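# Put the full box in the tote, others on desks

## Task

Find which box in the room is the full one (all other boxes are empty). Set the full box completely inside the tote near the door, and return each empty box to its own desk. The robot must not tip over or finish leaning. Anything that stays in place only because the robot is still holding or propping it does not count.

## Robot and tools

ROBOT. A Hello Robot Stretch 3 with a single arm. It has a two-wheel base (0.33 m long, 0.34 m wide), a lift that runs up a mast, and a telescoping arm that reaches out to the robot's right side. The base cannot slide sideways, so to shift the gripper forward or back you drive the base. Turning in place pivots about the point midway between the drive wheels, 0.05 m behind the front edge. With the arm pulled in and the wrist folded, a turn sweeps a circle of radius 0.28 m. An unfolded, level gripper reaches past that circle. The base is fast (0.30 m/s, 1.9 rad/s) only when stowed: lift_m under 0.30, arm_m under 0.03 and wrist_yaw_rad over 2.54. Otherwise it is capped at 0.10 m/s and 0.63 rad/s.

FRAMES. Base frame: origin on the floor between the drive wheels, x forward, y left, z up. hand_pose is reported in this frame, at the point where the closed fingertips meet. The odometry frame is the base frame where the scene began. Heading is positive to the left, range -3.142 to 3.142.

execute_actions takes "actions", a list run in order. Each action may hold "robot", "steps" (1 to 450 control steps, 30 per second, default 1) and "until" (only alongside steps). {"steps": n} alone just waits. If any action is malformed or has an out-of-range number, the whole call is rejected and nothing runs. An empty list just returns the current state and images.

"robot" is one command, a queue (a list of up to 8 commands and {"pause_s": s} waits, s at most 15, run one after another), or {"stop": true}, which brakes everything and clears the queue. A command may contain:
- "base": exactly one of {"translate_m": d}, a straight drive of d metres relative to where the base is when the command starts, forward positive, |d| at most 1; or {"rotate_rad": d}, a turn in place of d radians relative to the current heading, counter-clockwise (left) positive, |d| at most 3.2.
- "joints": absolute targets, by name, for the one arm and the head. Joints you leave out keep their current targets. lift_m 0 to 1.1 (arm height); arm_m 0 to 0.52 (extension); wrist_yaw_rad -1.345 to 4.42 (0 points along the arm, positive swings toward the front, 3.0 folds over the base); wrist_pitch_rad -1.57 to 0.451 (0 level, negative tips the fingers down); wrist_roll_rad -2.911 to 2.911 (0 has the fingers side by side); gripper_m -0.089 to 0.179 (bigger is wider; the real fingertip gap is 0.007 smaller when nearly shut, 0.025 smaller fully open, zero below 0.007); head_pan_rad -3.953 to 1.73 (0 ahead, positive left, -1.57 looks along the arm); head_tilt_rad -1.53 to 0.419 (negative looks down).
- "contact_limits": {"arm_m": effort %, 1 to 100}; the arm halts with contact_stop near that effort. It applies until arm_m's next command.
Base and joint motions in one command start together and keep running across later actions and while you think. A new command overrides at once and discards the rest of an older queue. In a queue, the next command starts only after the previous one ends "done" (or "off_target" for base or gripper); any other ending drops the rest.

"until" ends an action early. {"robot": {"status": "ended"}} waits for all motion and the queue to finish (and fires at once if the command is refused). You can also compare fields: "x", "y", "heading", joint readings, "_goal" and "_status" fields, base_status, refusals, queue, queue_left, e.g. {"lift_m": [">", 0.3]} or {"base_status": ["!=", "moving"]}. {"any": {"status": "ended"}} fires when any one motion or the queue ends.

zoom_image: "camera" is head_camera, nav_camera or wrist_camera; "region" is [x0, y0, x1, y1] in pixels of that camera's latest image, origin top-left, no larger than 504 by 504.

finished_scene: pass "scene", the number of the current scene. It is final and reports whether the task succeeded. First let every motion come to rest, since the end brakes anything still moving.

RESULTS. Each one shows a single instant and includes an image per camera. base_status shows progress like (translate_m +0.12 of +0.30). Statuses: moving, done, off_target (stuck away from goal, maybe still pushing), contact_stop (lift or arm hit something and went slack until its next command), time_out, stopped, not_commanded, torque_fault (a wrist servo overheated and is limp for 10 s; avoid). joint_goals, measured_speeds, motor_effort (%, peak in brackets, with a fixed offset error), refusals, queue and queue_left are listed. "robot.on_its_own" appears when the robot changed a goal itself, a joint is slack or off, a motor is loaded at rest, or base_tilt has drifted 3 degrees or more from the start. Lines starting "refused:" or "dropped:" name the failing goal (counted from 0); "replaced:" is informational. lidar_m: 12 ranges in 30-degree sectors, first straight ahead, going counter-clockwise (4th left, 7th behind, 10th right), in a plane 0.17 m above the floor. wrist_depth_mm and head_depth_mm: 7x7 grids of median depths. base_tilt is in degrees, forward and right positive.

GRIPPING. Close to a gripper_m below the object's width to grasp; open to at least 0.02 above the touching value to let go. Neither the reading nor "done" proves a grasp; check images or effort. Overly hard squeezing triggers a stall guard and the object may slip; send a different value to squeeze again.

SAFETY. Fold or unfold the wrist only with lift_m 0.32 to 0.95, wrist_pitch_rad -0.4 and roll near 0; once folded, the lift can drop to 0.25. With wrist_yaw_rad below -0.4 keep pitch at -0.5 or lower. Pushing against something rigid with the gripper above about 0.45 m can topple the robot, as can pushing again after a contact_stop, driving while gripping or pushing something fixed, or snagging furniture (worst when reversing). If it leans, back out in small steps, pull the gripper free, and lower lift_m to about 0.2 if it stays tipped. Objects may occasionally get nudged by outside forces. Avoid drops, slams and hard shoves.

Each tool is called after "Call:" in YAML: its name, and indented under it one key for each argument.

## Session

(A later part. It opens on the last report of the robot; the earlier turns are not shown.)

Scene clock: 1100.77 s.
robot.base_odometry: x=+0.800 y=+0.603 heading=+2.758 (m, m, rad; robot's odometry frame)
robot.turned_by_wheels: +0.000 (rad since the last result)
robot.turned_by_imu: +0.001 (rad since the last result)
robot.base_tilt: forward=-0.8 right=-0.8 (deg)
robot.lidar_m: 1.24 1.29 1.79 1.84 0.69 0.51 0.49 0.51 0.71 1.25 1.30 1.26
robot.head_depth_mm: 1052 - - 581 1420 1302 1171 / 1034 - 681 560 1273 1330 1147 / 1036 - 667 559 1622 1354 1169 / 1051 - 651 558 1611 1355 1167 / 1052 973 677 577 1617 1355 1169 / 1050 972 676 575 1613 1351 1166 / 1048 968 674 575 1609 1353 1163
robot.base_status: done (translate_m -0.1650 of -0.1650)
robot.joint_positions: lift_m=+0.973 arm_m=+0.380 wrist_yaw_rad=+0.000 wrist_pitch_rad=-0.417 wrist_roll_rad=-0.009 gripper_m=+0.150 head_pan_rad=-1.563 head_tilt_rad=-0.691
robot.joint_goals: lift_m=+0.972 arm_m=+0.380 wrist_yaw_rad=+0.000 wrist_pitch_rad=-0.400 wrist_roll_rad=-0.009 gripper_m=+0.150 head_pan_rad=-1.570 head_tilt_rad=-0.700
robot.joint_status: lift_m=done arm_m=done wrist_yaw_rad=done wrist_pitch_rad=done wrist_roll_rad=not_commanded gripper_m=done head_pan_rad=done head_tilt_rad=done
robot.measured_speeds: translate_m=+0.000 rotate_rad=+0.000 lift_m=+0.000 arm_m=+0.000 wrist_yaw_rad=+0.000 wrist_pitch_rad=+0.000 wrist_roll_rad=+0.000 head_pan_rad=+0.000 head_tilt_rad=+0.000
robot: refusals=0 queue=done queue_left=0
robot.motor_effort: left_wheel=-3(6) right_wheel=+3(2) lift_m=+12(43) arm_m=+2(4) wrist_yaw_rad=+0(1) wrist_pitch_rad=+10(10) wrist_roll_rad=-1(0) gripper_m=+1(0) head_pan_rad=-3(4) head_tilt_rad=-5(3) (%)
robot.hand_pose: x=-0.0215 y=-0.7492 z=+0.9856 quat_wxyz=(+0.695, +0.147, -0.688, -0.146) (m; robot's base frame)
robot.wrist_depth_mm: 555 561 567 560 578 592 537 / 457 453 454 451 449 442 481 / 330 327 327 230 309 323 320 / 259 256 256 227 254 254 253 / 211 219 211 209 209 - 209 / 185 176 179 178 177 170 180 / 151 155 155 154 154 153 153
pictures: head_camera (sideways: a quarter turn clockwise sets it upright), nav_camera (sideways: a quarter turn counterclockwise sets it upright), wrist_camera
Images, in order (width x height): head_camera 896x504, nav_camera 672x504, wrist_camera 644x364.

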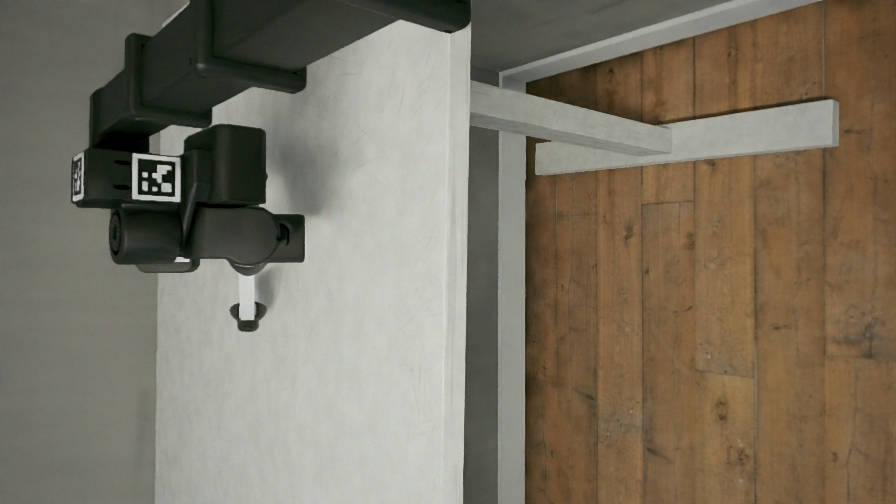

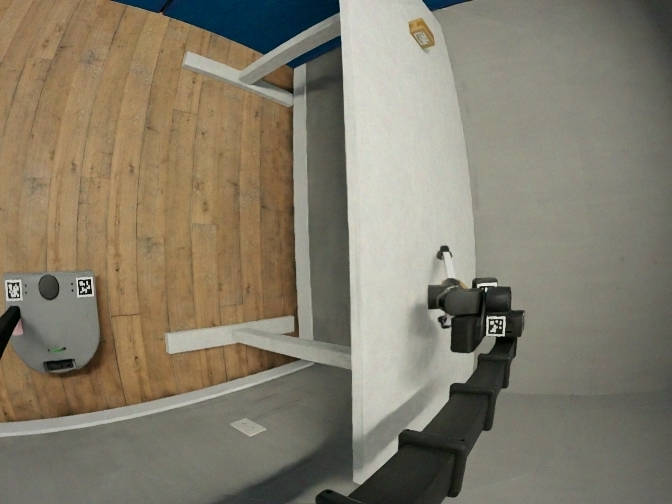

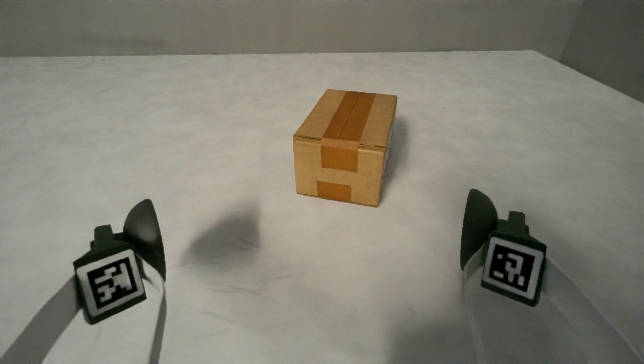

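Call:
execute_actions:
  actions:
    - {"robot": [{"base": {"translate_m": -0.018}, "joints": {"arm_m": 0.478}}, {"joints": {"gripper_m": 0.0}}], "steps": 450, "until": {"robot": {"status": "ended"}}}

Scene clock: 1108.03 s.
robot.base_odometry: x=+0.817 y=+0.597 heading=+2.757 (m, m, rad; robot's odometry frame)
robot.turned_by_wheels: +0.000 (rad since the last result)
robot.turned_by_imu: +0.001 (rad since the last result)
robot.base_tilt: forward=-0.8 right=-0.9 (deg)
robot.lidar_m: 1.26 1.32 1.81 1.77 0.67 0.49 0.47 0.49 0.68 0.84 1.30 1.27
robot.head_depth_mm: 1054 - - 561 1370 1302 1175 / 1025 874 683 559 1495 1355 1165 / 1019 869 681 559 1615 1332 1167 / 1032 - 678 557 1613 1361 1165 / 1048 976 677 557 1615 1355 1172 / 1047 967 676 576 1605 1348 1167 / 1047 966 673 575 1606 1352 1166
robot.base_status: done (translate_m -0.0180 of -0.0180)
robot.joint_positions: lift_m=+0.973 arm_m=+0.478 wrist_yaw_rad=+0.000 wrist_pitch_rad=-0.417 wrist_roll_rad=-0.009 gripper_m=+0.001 head_pan_rad=-1.563 head_tilt_rad=-0.691
robot.joint_goals: lift_m=+0.972 arm_m=+0.478 wrist_yaw_rad=+0.000 wrist_pitch_rad=-0.400 wrist_roll_rad=-0.009 gripper_m=+0.000 head_pan_rad=-1.570 head_tilt_rad=-0.700
robot.joint_status: lift_m=done arm_m=done wrist_yaw_rad=done wrist_pitch_rad=done wrist_roll_rad=not_commanded gripper_m=done head_pan_rad=done head_tilt_rad=done
robot.measured_speeds: translate_m=+0.000 rotate_rad=+0.000 lift_m=+0.000 arm_m=+0.000 wrist_yaw_rad=+0.000 wrist_pitch_rad=+0.000 wrist_roll_rad=+0.000 head_pan_rad=+0.000 head_tilt_rad=+0.000
robot: refusals=0 queue=done queue_left=0
robot.motor_effort: left_wheel=-3(5) right_wheel=+3(4) lift_m=+11(12) arm_m=+2(1) wrist_yaw_rad=+1(0) wrist_pitch_rad=+10(10) wrist_roll_rad=+0(0) gripper_m=-25(96) head_pan_rad=-4(3) head_tilt_rad=-4(2) (%)
robot.hand_pose: x=-0.0215 y=-0.8472 z=+0.9856 quat_wxyz=(+0.695, +0.147, -0.688, -0.146) (m; robot's base frame)
robot.wrist_depth_mm: 458 468 475 478 478 486 482 / 454 455 457 450 450 452 485 / 328 327 329 327 324 327 320 / 257 256 256 168 242 252 253 / 210 210 140 138 147 209 208 / 179 179 147 128 167 176 177 / 156 155 156 146 154 154 154
pictures: head_camera (sideways: a quarter turn clockwise sets it upright), nav_camera (sideways: a quarter turn counterclockwise sets it upright), wrist_camera
Images, in order (width x height): head_camera 896x504, nav_camera 672x504, wrist_camera 644x364.

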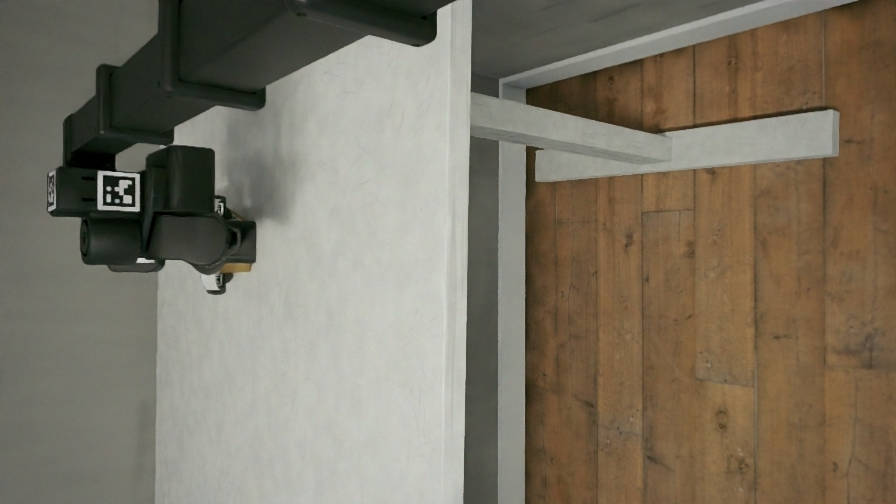

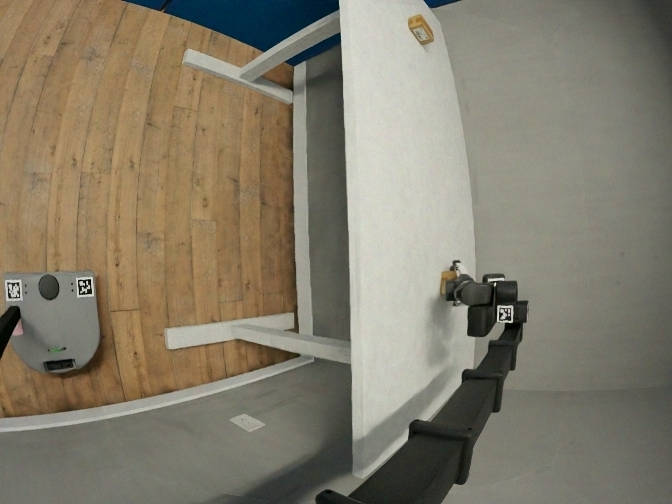

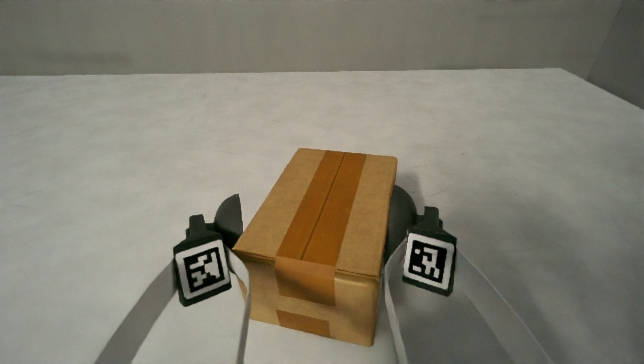

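Gripped box 2. Run the weighing protocol.

Call:
execute_actions:
  actions:
    - {"robot": [{"joints": {"lift_m": 1.06, "wrist_pitch_rad": -0.5}}, {"joints": {"wrist_pitch_rad": 0.0}}, {"pause_s": 0.5}], "steps": 450, "until": {"robot": {"status": "ended"}}}

Scene clock: 1112.97 s.
robot.base_odometry: x=+0.817 y=+0.597 heading=+2.757 (m, m, rad; robot's odometry frame)
robot.turned_by_wheels: +0.000 (rad since the last result)
robot.turned_by_imu: +0.001 (rad since the last result)
robot.base_tilt: forward=-0.9 right=-0.9 (deg)
robot.lidar_m: 1.26 1.31 1.81 1.77 0.67 0.49 0.47 0.49 0.68 0.85 1.30 1.27
robot.head_depth_mm: 1089 989 684 560 1370 1298 1171 / 1068 982 682 560 1491 1351 1164 / 1084 979 680 559 1620 1326 1172 / - 976 678 557 1610 1360 1165 / 1049 972 677 557 1605 1356 1169 / 1047 971 675 577 1609 1348 1166 / 1050 966 674 574 1610 1352 1168
robot.base_status: done (translate_m -0.0180 of -0.0180)
robot.joint_positions: lift_m=+1.059 arm_m=+0.478 wrist_yaw_rad=+0.000 wrist_pitch_rad=-0.029 wrist_roll_rad=-0.009 gripper_m=+0.010 head_pan_rad=-1.563 head_tilt_rad=-0.691
robot.joint_goals: lift_m=+1.060 arm_m=+0.478 wrist_yaw_rad=+0.000 wrist_pitch_rad=+0.000 wrist_roll_rad=-0.009 gripper_m=+0.009 head_pan_rad=-1.570 head_tilt_rad=-0.700
robot.joint_status: lift_m=done arm_m=done wrist_yaw_rad=done wrist_pitch_rad=done wrist_roll_rad=not_commanded gripper_m=done head_pan_rad=done head_tilt_rad=done
robot.measured_speeds: translate_m=+0.000 rotate_rad=+0.000 lift_m=+0.000 arm_m=+0.000 wrist_yaw_rad=+0.000 wrist_pitch_rad=+0.000 wrist_roll_rad=+0.000 head_pan_rad=+0.000 head_tilt_rad=+0.000
robot: refusals=0 queue=done queue_left=0
robot.on_its_own: gripper_m is held at +0.009, not at your +0.000, by its stall guard, which is not easing now
robot.motor_effort: left_wheel=-2(2) right_wheel=+2(3) lift_m=+42(43) arm_m=+2(2) wrist_yaw_rad=+1(0) wrist_pitch_rad=+17(18) wrist_roll_rad=-1(1) gripper_m=-20(23) head_pan_rad=-3(4) head_tilt_rad=-3(3) (%)
robot.hand_pose: x=-0.0215 y=-0.8782 z=+1.1664 quat_wxyz=(+0.710, +0.011, -0.704, -0.011) (m; robot's base frame)
robot.wrist_depth_mm: 473 475 482 484 485 495 491 / 487 485 502 502 509 508 510 / 509 508 508 508 523 532 530 / 525 518 531 167 546 549 534 / 543 555 141 137 147 581 538 / 527 510 148 130 459 498 505 / 402 400 399 369 394 390 386
pictures: head_camera (sideways: a quarter turn clockwise sets it upright), nav_camera (sideways: a quarter turn counterclockwise sets it upright), wrist_camera
Images, in order (width x height): head_camera 896x504, nav_camera 672x504, wrist_camera 644x364.

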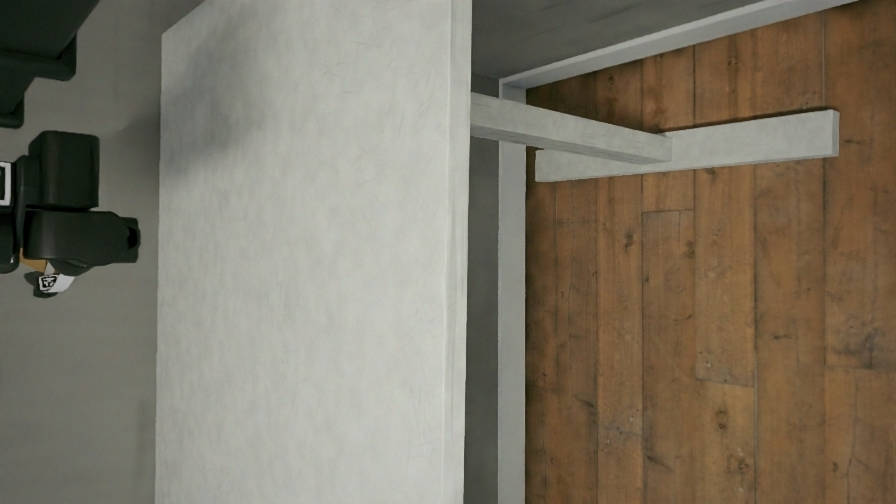

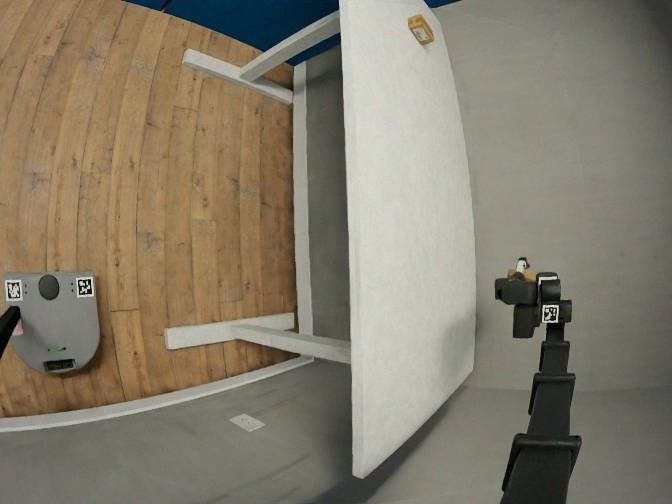

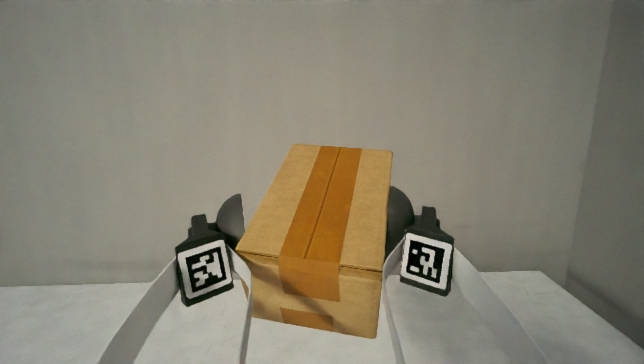

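Call:
execute_actions:
  actions:
    - {"robot": [{"joints": {"wrist_pitch_rad": -0.5}}, {"joints": {"wrist_pitch_rad": 0.0}}, {"pause_s": 0.5}], "steps": 450, "until": {"robot": {"status": "ended"}}}

Scene clock: 1235.67 s.
robot.base_odometry: x=+0.817 y=+0.597 heading=+2.757 (m, m, rad; robot's odometry frame)
robot.turned_by_wheels: +0.000 (rad since the last result)
robot.turned_by_imu: +0.001 (rad since the last result)
robot.base_tilt: forward=-0.8 right=-0.9 (deg)
robot.lidar_m: 1.26 1.31 1.81 1.77 0.66 0.49 0.47 0.49 0.68 0.85 1.30 1.27
robot.head_depth_mm: 1086 990 684 561 1363 1302 1171 / 1070 986 683 560 1501 1352 1162 / 1085 982 681 558 1615 1327 1171 / - 976 679 559 1613 1359 1168 / 1048 972 678 557 1606 1360 1172 / 1048 968 677 578 1608 1352 1167 / 1049 967 674 574 1606 1350 1166
robot.base_status: done (translate_m -0.0180 of -0.0180)
robot.joint_positions: lift_m=+1.059 arm_m=+0.478 wrist_yaw_rad=+0.000 wrist_pitch_rad=-0.029 wrist_roll_rad=-0.009 gripper_m=+0.010 head_pan_rad=-1.563 head_tilt_rad=-0.691
robot.joint_goals: lift_m=+1.060 arm_m=+0.478 wrist_yaw_rad=+0.000 wrist_pitch_rad=+0.000 wrist_roll_rad=-0.009 gripper_m=+0.009 head_pan_rad=-1.570 head_tilt_rad=-0.700
robot.joint_status: lift_m=done arm_m=done wrist_yaw_rad=done wrist_pitch_rad=done wrist_roll_rad=not_commanded gripper_m=done head_pan_rad=done head_tilt_rad=done
robot.measured_speeds: translate_m=+0.000 rotate_rad=+0.000 lift_m=+0.000 arm_m=+0.000 wrist_yaw_rad=+0.000 wrist_pitch_rad=+0.000 wrist_roll_rad=+0.000 head_pan_rad=+0.000 head_tilt_rad=+0.000
robot: refusals=0 queue=done queue_left=0
robot.on_its_own: gripper_m is held at +0.009, not at your +0.000, by its stall guard, which is not easing now
robot.motor_effort: left_wheel=-2(2) right_wheel=+2(2) lift_m=+42(42) arm_m=+2(2) wrist_yaw_rad=+0(0) wrist_pitch_rad=+17(16) wrist_roll_rad=-1(0) gripper_m=-20(20) head_pan_rad=-3(4) head_tilt_rad=-4(3) (%)
robot.hand_pose: x=-0.0215 y=-0.8782 z=+1.1664 quat_wxyz=(+0.710, +0.011, -0.704, -0.011) (m; robot's base frame)
robot.wrist_depth_mm: 467 466 477 478 494 490 498 / 479 492 494 504 507 514 503 / 504 515 506 518 519 527 522 / 521 525 530 167 540 549 536 / 545 546 142 137 146 569 511 / 527 518 148 131 449 491 514 / 412 407 400 362 396 390 385
pictures: head_camera (sideways: a quarter turn clockwise sets it upright), nav_camera (sideways: a quarter turn counterclockwise sets it upright), wrist_camera
Images, in order (width x height): head_camera 896x504, nav_camera 672x504, wrist_camera 644x364.

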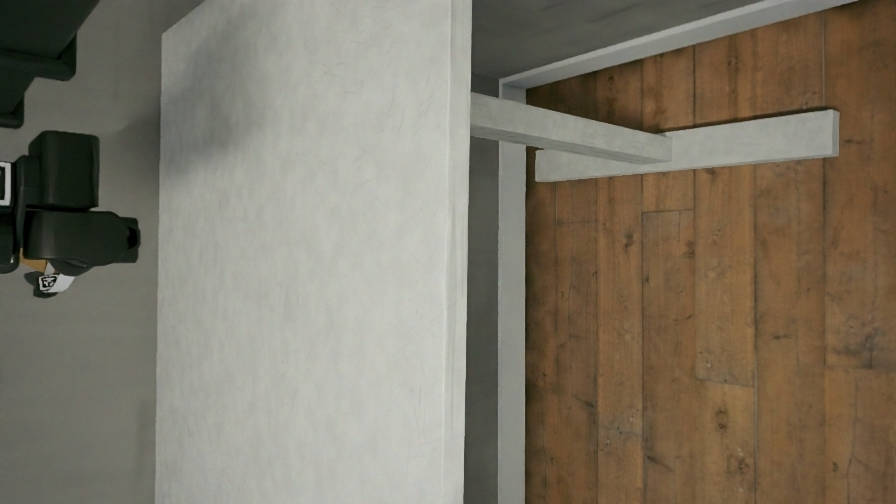

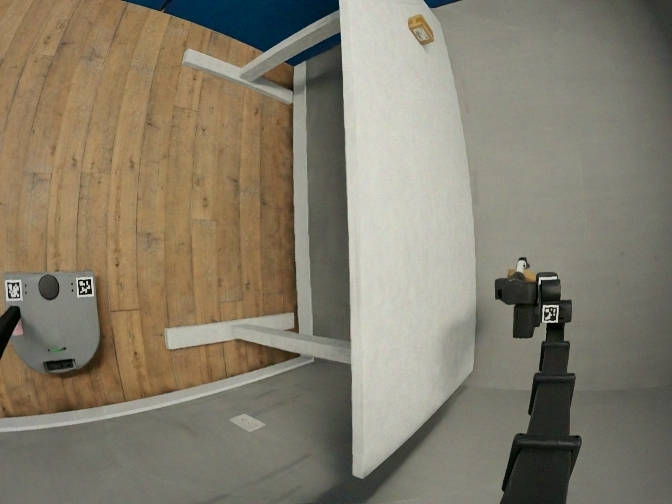

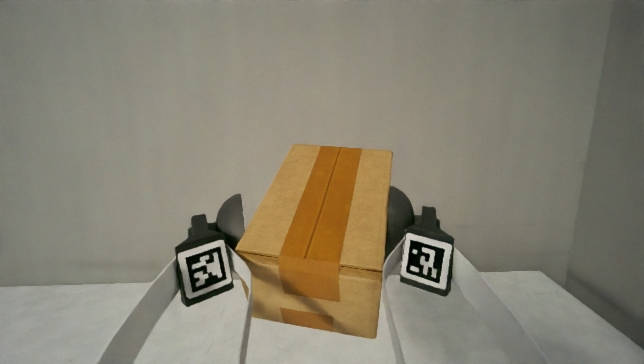

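Call:
execute_actions:
  actions:
    - {"robot": [{"joints": {"wrist_pitch_rad": -0.4}}, {"joints": {"lift_m": 0.975}}, {"joints": {"gripper_m": 0.15}}, {"joints": {"arm_m": 0.3}}, {"joints": {"arm_m": 0.0, "lift_m": 1.0}}, {"joints": {"wrist_yaw_rad": 1.57, "gripper_m": 0.04}}, {"joints": {"wrist_yaw_rad": 3.0, "lift_m": 0.25}}], "steps": 450, "until": {"robot": {"status": "ended"}}}

Scene clock: 1269.37 s.
robot.base_odometry: x=+0.817 y=+0.597 heading=+2.758 (m, m, rad; robot's odometry frame)
robot.turned_by_wheels: +0.000 (rad since the last result)
robot.turned_by_imu: +0.003 (rad since the last result)
robot.base_tilt: forward=-0.9 right=-0.8 (deg)
robot.lidar_m: 1.26 1.31 1.82 1.77 0.67 0.49 0.47 0.49 0.68 0.84 1.30 1.27
robot.head_depth_mm: 1048 990 684 562 1370 1304 1184 / 1050 986 682 561 1505 1355 1197 / 1054 983 680 560 1607 1326 1192 / 1046 919 680 557 1616 1358 1218 / 1049 974 676 578 1612 1356 1202 / 1050 968 675 576 1609 1354 1169 / 1049 972 675 575 1608 1356 1163
robot.base_status: done (translate_m -0.0180 of -0.0180)
robot.joint_positions: lift_m=+0.689 arm_m=+0.002 wrist_yaw_rad=+2.998 wrist_pitch_rad=-0.419 wrist_roll_rad=-0.009 gripper_m=+0.040 head_pan_rad=-1.563 head_tilt_rad=-0.691
robot.joint_goals: lift_m=+0.250 arm_m=+0.000 wrist_yaw_rad=+3.000 wrist_pitch_rad=-0.400 wrist_roll_rad=-0.009 gripper_m=+0.040 head_pan_rad=-1.570 head_tilt_rad=-0.700
robot.joint_status: lift_m=moving arm_m=done wrist_yaw_rad=moving wrist_pitch_rad=done wrist_roll_rad=not_commanded gripper_m=done head_pan_rad=done head_tilt_rad=done
robot.measured_speeds: translate_m=+0.000 rotate_rad=+0.000 lift_m=-0.110 arm_m=+0.000 wrist_yaw_rad=+0.000 wrist_pitch_rad=+0.000 wrist_roll_rad=+0.000 head_pan_rad=+0.000 head_tilt_rad=+0.000
robot: refusals=0 queue=running queue_left=0
robot.motor_effort: left_wheel=-2(1) right_wheel=+2(2) lift_m=+10(44) arm_m=-3(8) wrist_yaw_rad=+2(2) wrist_pitch_rad=+11(16) wrist_roll_rad=+0(0) gripper_m=+1(82) head_pan_rad=-4(4) head_tilt_rad=-4(3) (%)
robot.hand_pose: x=+0.0108 y=+0.0749 z=+0.7010 quat_wxyz=(+0.196, +0.697, +0.098, +0.683) (m; robot's base frame)
robot.wrist_depth_mm: 707 - - - - - - / 702 - - - - - - / 712 - - - - - - / 736 - - - - - - / 697 962 - - - - - / 668 901 - 957 925 927 938 / 652 812 855 841 827 847 841
pictures: head_camera (sideways: a quarter turn clockwise sets it upright), nav_camera (sideways: a quarter turn counterclockwise sets it upright), wrist_camera
Images, in order (width x height): head_camera 896x504, nav_camera 672x504, wrist_camera 644x364.

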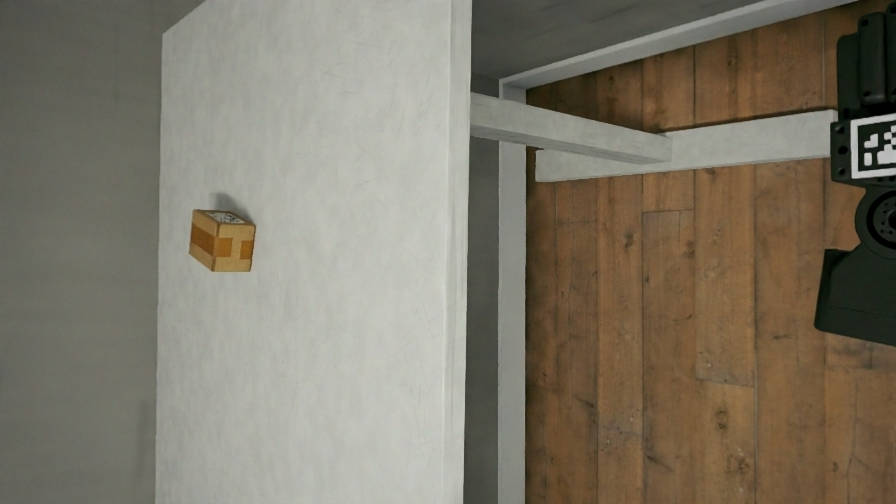

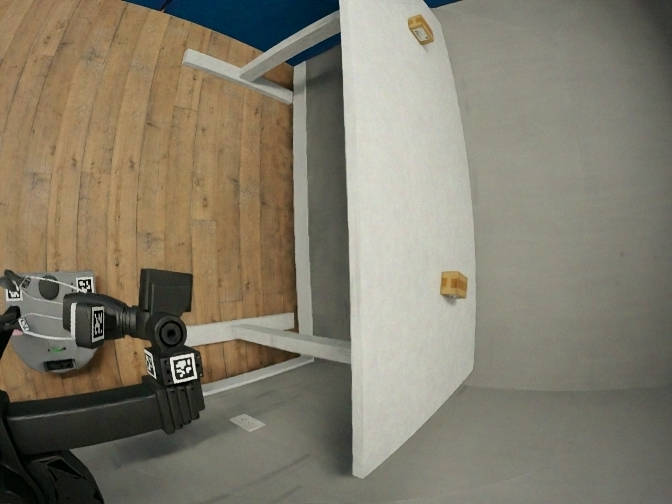

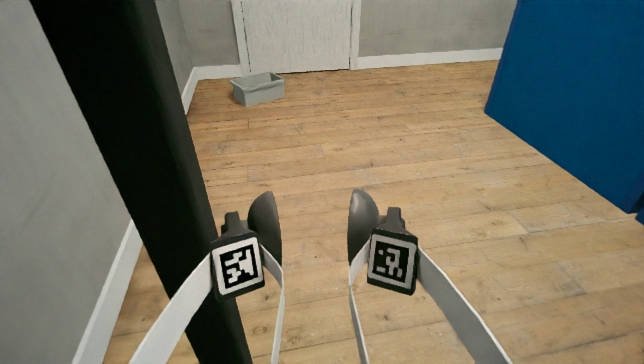

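Call:
zoom_image:
  camera: "nav_camera"
  region: [340, 0, 500, 120]

Call:
zoom_image:
  camera: "head_camera"
  region: [120, 140, 320, 300]

Region (340, 0, 500, 120) of nav_camera's 672x504 image, scaled by 3.150, with more detail than that image has; it fills the top 378 rows of this view, and the rest is white.

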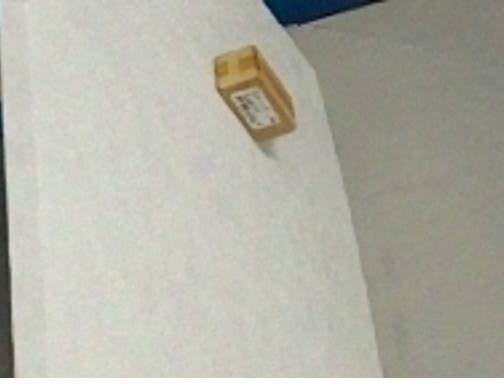

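Region (120, 140, 320, 300) of head_camera's 896x504 image, scaled by 2.520, with more detail than that image has; it fills the top 403 rows of this view, and the rest is white.

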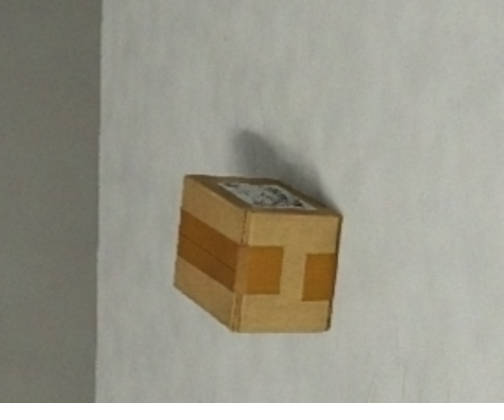

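Call:
execute_actions:
  actions:
    - {"robot": [{"base": {"rotate_rad": 1.122}, "joints": {"head_pan_rad": 0.0, "head_tilt_rad": -0.3}}, {"base": {"translate_m": 1.0}}, {"base": {"translate_m": 1.0}}, {"base": {"translate_m": 0.09}}, {"base": {"rotate_rad": -1.122}}], "steps": 450, "until": {"robot": {"status": "ended"}}}

Scene clock: 1292.60 s.
robot.base_odometry: x=-0.730 y=-0.809 heading=+2.856 (m, m, rad; robot's odometry frame)
robot.turned_by_wheels: +0.098 (rad since the last result)
robot.turned_by_imu: +0.106 (rad since the last result)
robot.base_tilt: forward=-1.2 right=-1.1 (deg)
robot.lidar_m: 1.68 0.79 0.62 0.60 0.64 0.96 1.34 1.45 2.17 1.06 0.52 0.56
robot.head_depth_mm: 2898 3095 3226 3456 2593 1885 1489 / 2955 3136 3247 3446 2612 1896 1481 / 2979 3143 3295 3496 2585 1891 1483 / 2992 3137 3397 3572 2612 1896 1487 / 2940 3116 3248 3306 2564 1897 1479 / 1954 2004 2029 2083 2092 1835 1477 / 1443 1431 1483 1510 1531 1548 1439
robot.base_status: moving (rotate_rad -1.0236 of -1.1220)
robot.joint_positions: lift_m=+0.251 arm_m=+0.002 wrist_yaw_rad=+2.999 wrist_pitch_rad=-0.419 wrist_roll_rad=-0.009 gripper_m=+0.040 head_pan_rad=-0.007 head_tilt_rad=-0.308
robot.joint_goals: lift_m=+0.250 arm_m=+0.000 wrist_yaw_rad=+3.000 wrist_pitch_rad=-0.400 wrist_roll_rad=-0.009 gripper_m=+0.040 head_pan_rad=+0.000 head_tilt_rad=-0.300
robot.joint_status: lift_m=done arm_m=done wrist_yaw_rad=done wrist_pitch_rad=done wrist_roll_rad=not_commanded gripper_m=done head_pan_rad=done head_tilt_rad=done
robot.measured_speeds: translate_m=+0.000 rotate_rad=-0.643 lift_m=+0.000 arm_m=+0.000 wrist_yaw_rad=+0.000 wrist_pitch_rad=+0.000 wrist_roll_rad=+0.000 head_pan_rad=+0.000 head_tilt_rad=+0.000
robot: refusals=0 queue=running queue_left=0
robot.motor_effort: left_wheel=+2(8) right_wheel=+0(7) lift_m=+12(11) arm_m=-3(3) wrist_yaw_rad=+0(1) wrist_pitch_rad=+11(11) wrist_roll_rad=-1(0) gripper_m=+0(0) head_pan_rad=+4(47) head_tilt_rad=+4(24) (%)
robot.hand_pose: x=+0.0106 y=+0.0749 z=+0.2632 quat_wxyz=(+0.196, +0.697, +0.099, +0.683) (m; robot's base frame)
robot.wrist_depth_mm: 555 - 574 600 620 636 646 / 603 - 624 667 680 685 735 / 663 - 680 711 730 741 743 / 649 - 656 655 637 638 631 / 527 538 - 541 523 522 532 / 460 - - - 440 446 446 / - - - - 390 391 384
pictures: head_camera (sideways: a quarter turn clockwise sets it upright), nav_camera (sideways: a quarter turn counterclockwise sets it upright), wrist_camera
Images, in order (width x height): head_camera 896x504, nav_camera 672x504, wrist_camera 644x364.

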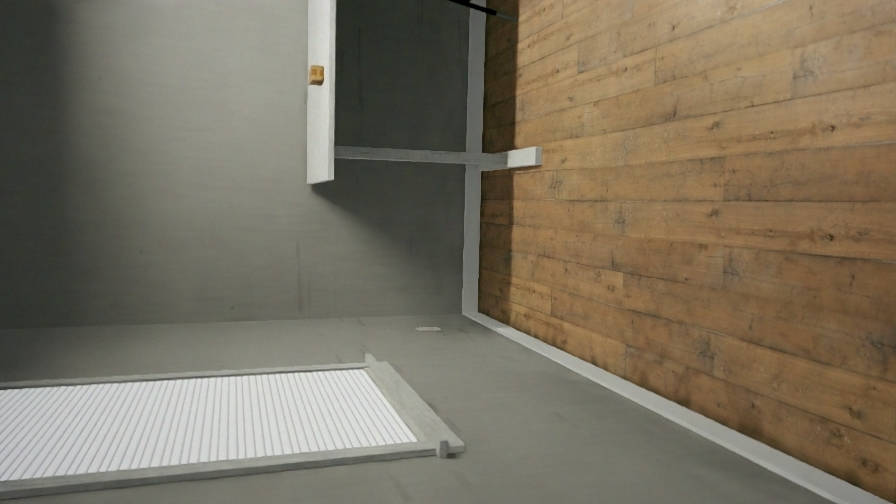

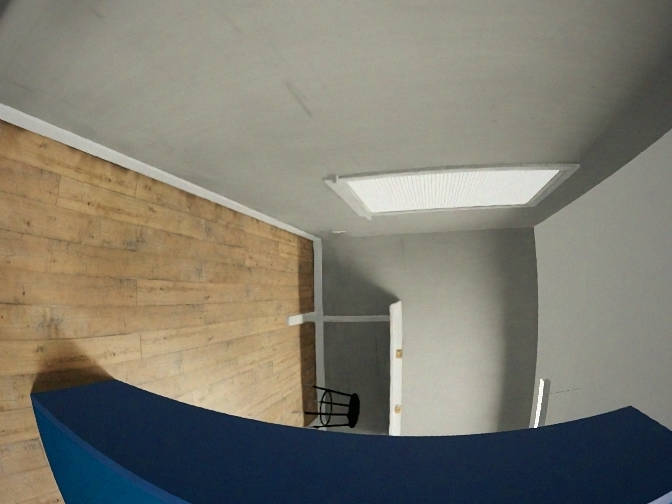

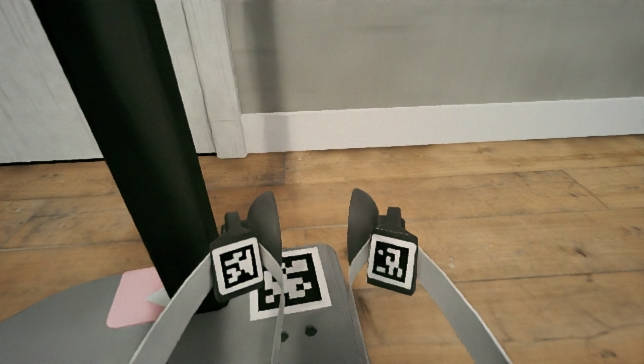

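Call:
execute_actions:
  actions:
    - {"steps": 60, "until": {"robot": {"status": "ended"}}}

Scene clock: 1294.40 s.
robot.base_odometry: x=-0.730 y=-0.809 heading=+2.758 (m, m, rad; robot's odometry frame)
robot.turned_by_wheels: -0.098 (rad since the last result)
robot.turned_by_imu: -0.099 (rad since the last result)
robot.base_tilt: forward=-0.8 right=-0.9 (deg)
robot.lidar_m: 2.27 0.86 0.64 0.60 0.61 0.86 1.35 1.40 1.94 1.43 0.54 0.52
robot.head_depth_mm: 2954 3175 3297 3545 2451 1685 985 / 2968 3158 3329 3552 2580 1893 1484 / 2967 3156 3327 3547 2585 1899 1482 / 2963 3138 3303 3506 2594 1885 1478 / 2981 3141 3330 3531 2594 1879 1480 / 2908 3070 3078 3081 2467 1887 1488 / 1955 1965 1959 1965 1961 1810 1481
robot.base_status: done (rotate_rad -1.1218 of -1.1220)
robot.joint_positions: lift_m=+0.251 arm_m=+0.002 wrist_yaw_rad=+2.999 wrist_pitch_rad=-0.419 wrist_roll_rad=-0.009 gripper_m=+0.040 head_pan_rad=-0.007 head_tilt_rad=-0.308
robot.joint_goals: lift_m=+0.250 arm_m=+0.000 wrist_yaw_rad=+3.000 wrist_pitch_rad=-0.400 wrist_roll_rad=-0.009 gripper_m=+0.040 head_pan_rad=+0.000 head_tilt_rad=-0.300
robot.joint_status: lift_m=done arm_m=done wrist_yaw_rad=done wrist_pitch_rad=done wrist_roll_rad=not_commanded gripper_m=done head_pan_rad=done head_tilt_rad=done
robot.measured_speeds: translate_m=+0.000 rotate_rad=+0.000 lift_m=+0.000 arm_m=+0.000 wrist_yaw_rad=+0.000 wrist_pitch_rad=+0.000 wrist_roll_rad=+0.000 head_pan_rad=+0.000 head_tilt_rad=+0.000
robot: refusals=0 queue=done queue_left=0
robot.motor_effort: left_wheel=+3(2) right_wheel=-2(4) lift_m=+11(12) arm_m=-3(3) wrist_yaw_rad=+1(0) wrist_pitch_rad=+11(11) wrist_roll_rad=-1(0) gripper_m=+0(1) head_pan_rad=+3(4) head_tilt_rad=+4(4) (%)
robot.hand_pose: x=+0.0106 y=+0.0749 z=+0.2632 quat_wxyz=(+0.196, +0.697, +0.099, +0.683) (m; robot's base frame)
robot.wrist_depth_mm: 519 - 589 604 636 684 716 / 562 - 630 664 706 763 789 / 630 - 685 720 755 784 807 / 656 - 657 643 655 638 641 / 532 532 - 553 535 523 514 / 462 - - - 434 444 456 / - - - - 386 386 392
pictures: head_camera (sideways: a quarter turn clockwise sets it upright), nav_camera (sideways: a quarter turn counterclockwise sets it upright), wrist_camera
Images, in order (width x height): head_camera 896x504, nav_camera 672x504, wrist_camera 644x364.

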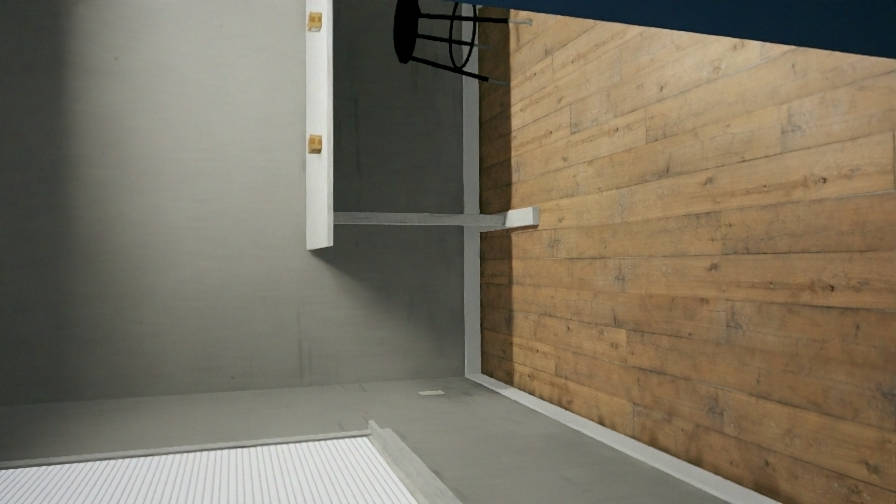

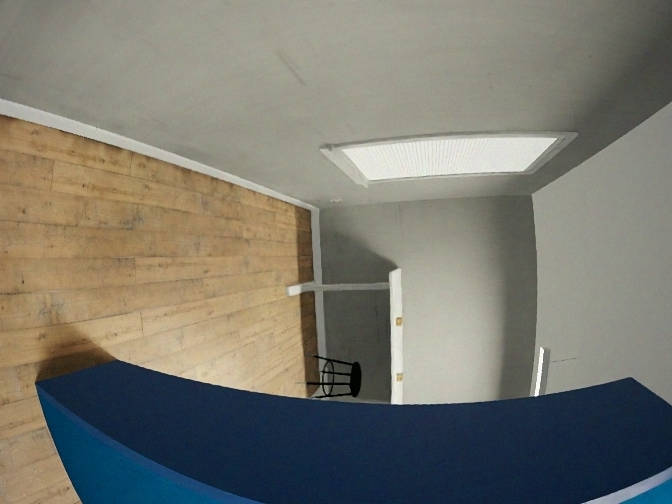

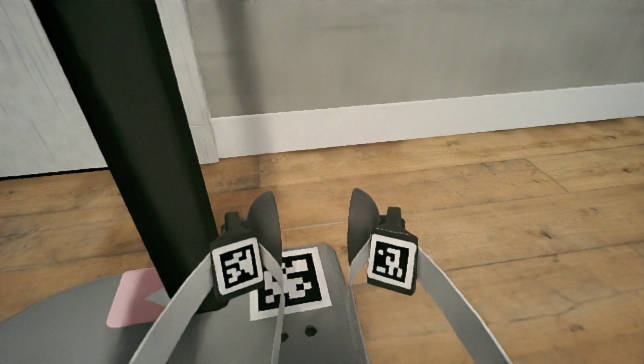

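Call:
execute_actions:
  actions:
    - {"robot": [{"base": {"translate_m": 1.0}}, {"base": {"translate_m": 0.35}, "joints": {"head_pan_rad": -1.0, "head_tilt_rad": -0.25}}], "steps": 450, "until": {"robot": {"status": "ended"}}}

Scene clock: 1308.07 s.
robot.base_odometry: x=-1.982 y=-0.303 heading=+2.757 (m, m, rad; robot's odometry frame)
robot.turned_by_wheels: +0.000 (rad since the last result)
robot.turned_by_imu: +0.004 (rad since the last result)
robot.base_tilt: forward=-0.9 right=-0.9 (deg)
robot.lidar_m: 1.64 0.83 0.61 0.59 0.62 0.86 2.37 0.63 1.34 2.24 2.88 1.80
robot.head_depth_mm: 2779 2909 2965 3164 2840 2004 1550 / 2930 3086 3196 3315 2825 2006 1553 / 3090 3268 3417 3566 2848 1998 1550 / 3249 3404 3631 3789 2861 2010 1549 / 2900 3063 3196 3382 2844 2031 1552 / 2596 2674 2771 2882 2540 2004 1555 / 2309 2391 2428 2253 2162 1934 1554
robot.base_status: done (translate_m +0.3500 of +0.3500)
robot.joint_positions: lift_m=+0.251 arm_m=+0.002 wrist_yaw_rad=+2.999 wrist_pitch_rad=-0.419 wrist_roll_rad=-0.009 gripper_m=+0.040 head_pan_rad=-0.993 head_tilt_rad=-0.260
robot.joint_goals: lift_m=+0.250 arm_m=+0.000 wrist_yaw_rad=+3.000 wrist_pitch_rad=-0.400 wrist_roll_rad=-0.009 gripper_m=+0.040 head_pan_rad=-1.000 head_tilt_rad=-0.250
robot.joint_status: lift_m=done arm_m=done wrist_yaw_rad=done wrist_pitch_rad=done wrist_roll_rad=not_commanded gripper_m=done head_pan_rad=done head_tilt_rad=done
robot.measured_speeds: translate_m=+0.000 rotate_rad=+0.000 lift_m=+0.000 arm_m=+0.000 wrist_yaw_rad=+0.000 wrist_pitch_rad=+0.000 wrist_roll_rad=+0.000 head_pan_rad=+0.000 head_tilt_rad=+0.000
robot: refusals=0 queue=done queue_left=0
robot.motor_effort: left_wheel=+2(9) right_wheel=-2(3) lift_m=+12(12) arm_m=-3(3) wrist_yaw_rad=+1(1) wrist_pitch_rad=+11(11) wrist_roll_rad=-1(0) gripper_m=-1(0) head_pan_rad=-5(46) head_tilt_rad=+5(10) (%)
robot.hand_pose: x=+0.0106 y=+0.0749 z=+0.2632 quat_wxyz=(+0.196, +0.697, +0.099, +0.683) (m; robot's base frame)
robot.wrist_depth_mm: 516 - 563 582 624 660 698 / 575 - 612 657 682 726 763 / 611 - 662 698 725 748 805 / 620 - 648 640 625 642 634 / 529 525 - 549 527 516 526 / 458 - - - 430 447 449 / - - - - 388 388 385
pictures: head_camera (sideways: a quarter turn clockwise sets it upright), nav_camera (sideways: a quarter turn counterclockwise sets it upright), wrist_camera
Images, in order (width x height): head_camera 896x504, nav_camera 672x504, wrist_camera 644x364.

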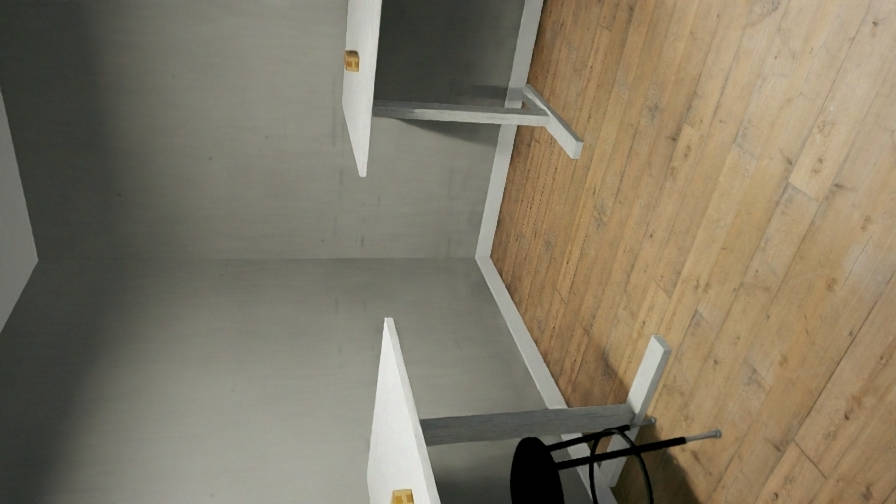

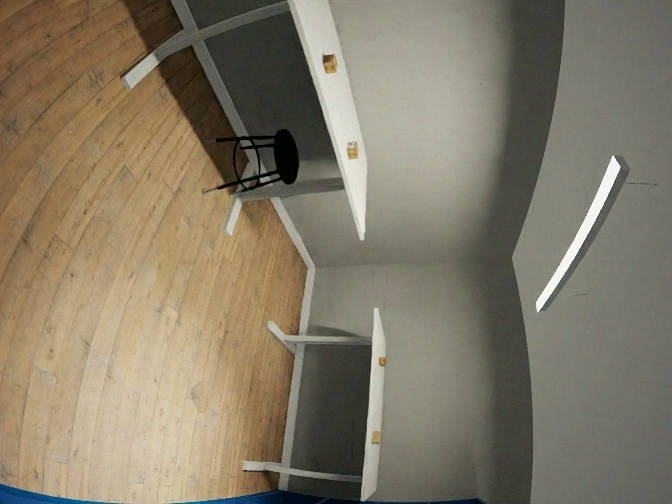

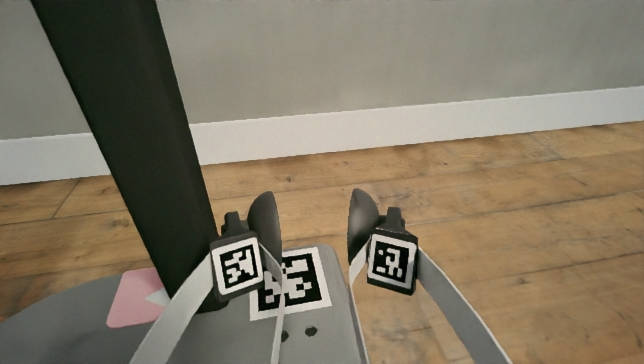

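Call:
execute_actions:
  actions:
    - {"robot": [{"base": {"rotate_rad": -1.551}, "joints": {"head_pan_rad": 0.0, "head_tilt_rad": -0.3}}, {"base": {"translate_m": 1.0}}, {"base": {"translate_m": 0.78}}], "steps": 450, "until": {"robot": {"status": "ended"}}}

Scene clock: 1326.33 s.
robot.base_odometry: x=-1.348 y=+1.360 heading=+1.207 (m, m, rad; robot's odometry frame)
robot.turned_by_wheels: -1.551 (rad since the last result)
robot.turned_by_imu: -1.565 (rad since the last result)
robot.base_tilt: forward=-0.8 right=-0.9 (deg)
robot.lidar_m: 1.39 1.31 2.04 1.59 1.87 2.45 2.37 0.78 0.72 1.02 0.69 0.93
robot.head_depth_mm: 1182 1251 1327 1164 720 1558 1466 / 1183 1250 1323 1168 718 1065 1174 / 1183 1252 1320 1167 719 1603 1489 / 1184 1248 1322 1166 719 1610 1506 / 1180 1244 1322 1167 705 1612 1503 / 1182 1251 1322 1167 722 1619 1494 / 1183 1249 1324 1166 721 1610 1494
robot.base_status: done (translate_m +0.7800 of +0.7800)
robot.joint_positions: lift_m=+0.251 arm_m=+0.002 wrist_yaw_rad=+2.999 wrist_pitch_rad=-0.419 wrist_roll_rad=-0.009 gripper_m=+0.040 head_pan_rad=-0.007 head_tilt_rad=-0.297
robot.joint_goals: lift_m=+0.250 arm_m=+0.000 wrist_yaw_rad=+3.000 wrist_pitch_rad=-0.400 wrist_roll_rad=-0.009 gripper_m=+0.040 head_pan_rad=+0.000 head_tilt_rad=-0.300
robot.joint_status: lift_m=done arm_m=done wrist_yaw_rad=done wrist_pitch_rad=done wrist_roll_rad=not_commanded gripper_m=done head_pan_rad=done head_tilt_rad=done
robot.measured_speeds: translate_m=+0.000 rotate_rad=+0.000 lift_m=+0.000 arm_m=+0.000 wrist_yaw_rad=+0.000 wrist_pitch_rad=+0.000 wrist_roll_rad=+0.000 head_pan_rad=+0.000 head_tilt_rad=+0.000
robot: refusals=0 queue=done queue_left=0
robot.motor_effort: left_wheel=+1(9) right_wheel=-2(6) lift_m=+12(12) arm_m=-3(3) wrist_yaw_rad=-1(0) wrist_pitch_rad=+11(11) wrist_roll_rad=-1(0) gripper_m=+0(0) head_pan_rad=+3(47) head_tilt_rad=-2(7) (%)
robot.hand_pose: x=+0.0105 y=+0.0749 z=+0.2632 quat_wxyz=(+0.196, +0.697, +0.099, +0.683) (m; robot's base frame)
robot.wrist_depth_mm: - - - - - - - / - - - - - - - / 824 - 798 826 806 815 836 / 643 - 659 643 632 657 639 / 520 533 - 550 513 522 531 / 464 - - - 435 445 448 / - - - - 390 389 387
pictures: head_camera (sideways: a quarter turn clockwise sets it upright), nav_camera (sideways: a quarter turn counterclockwise sets it upright), wrist_camera
Images, in order (width x height): head_camera 896x504, nav_camera 672x504, wrist_camera 644x364.

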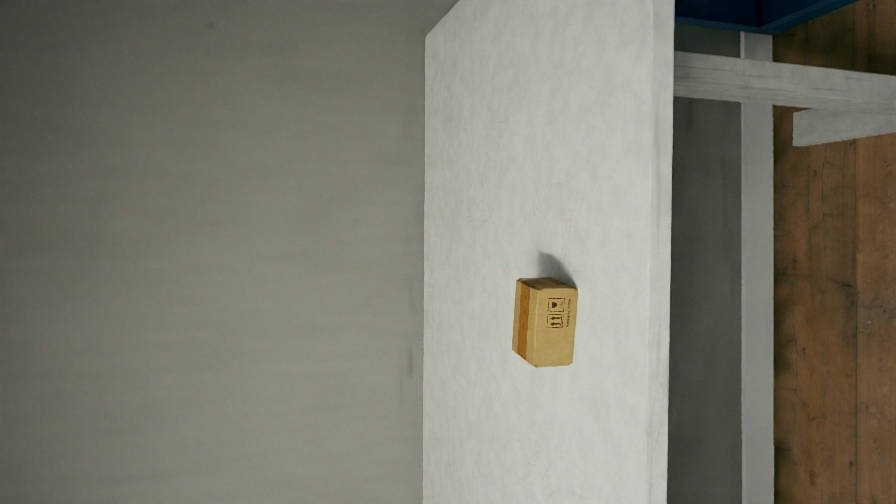

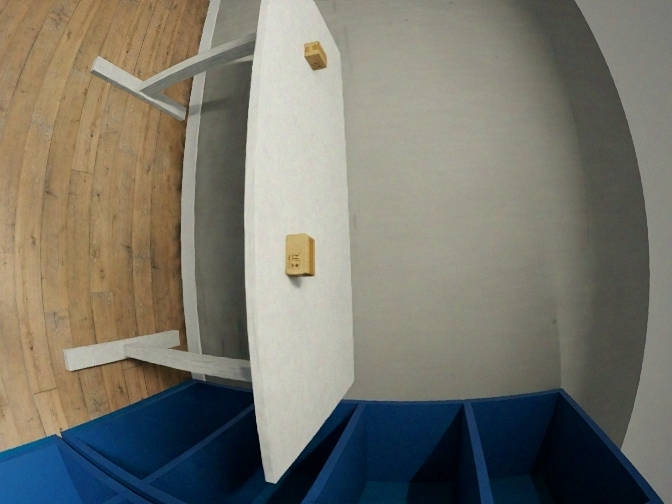

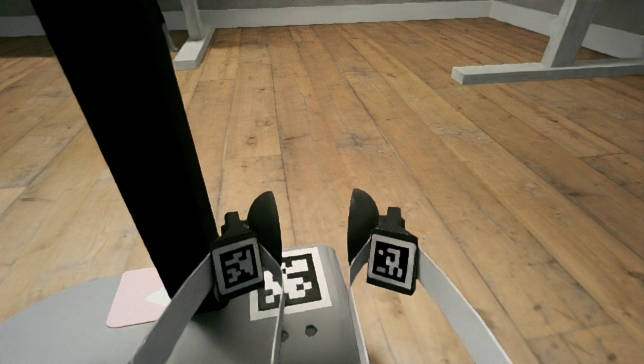

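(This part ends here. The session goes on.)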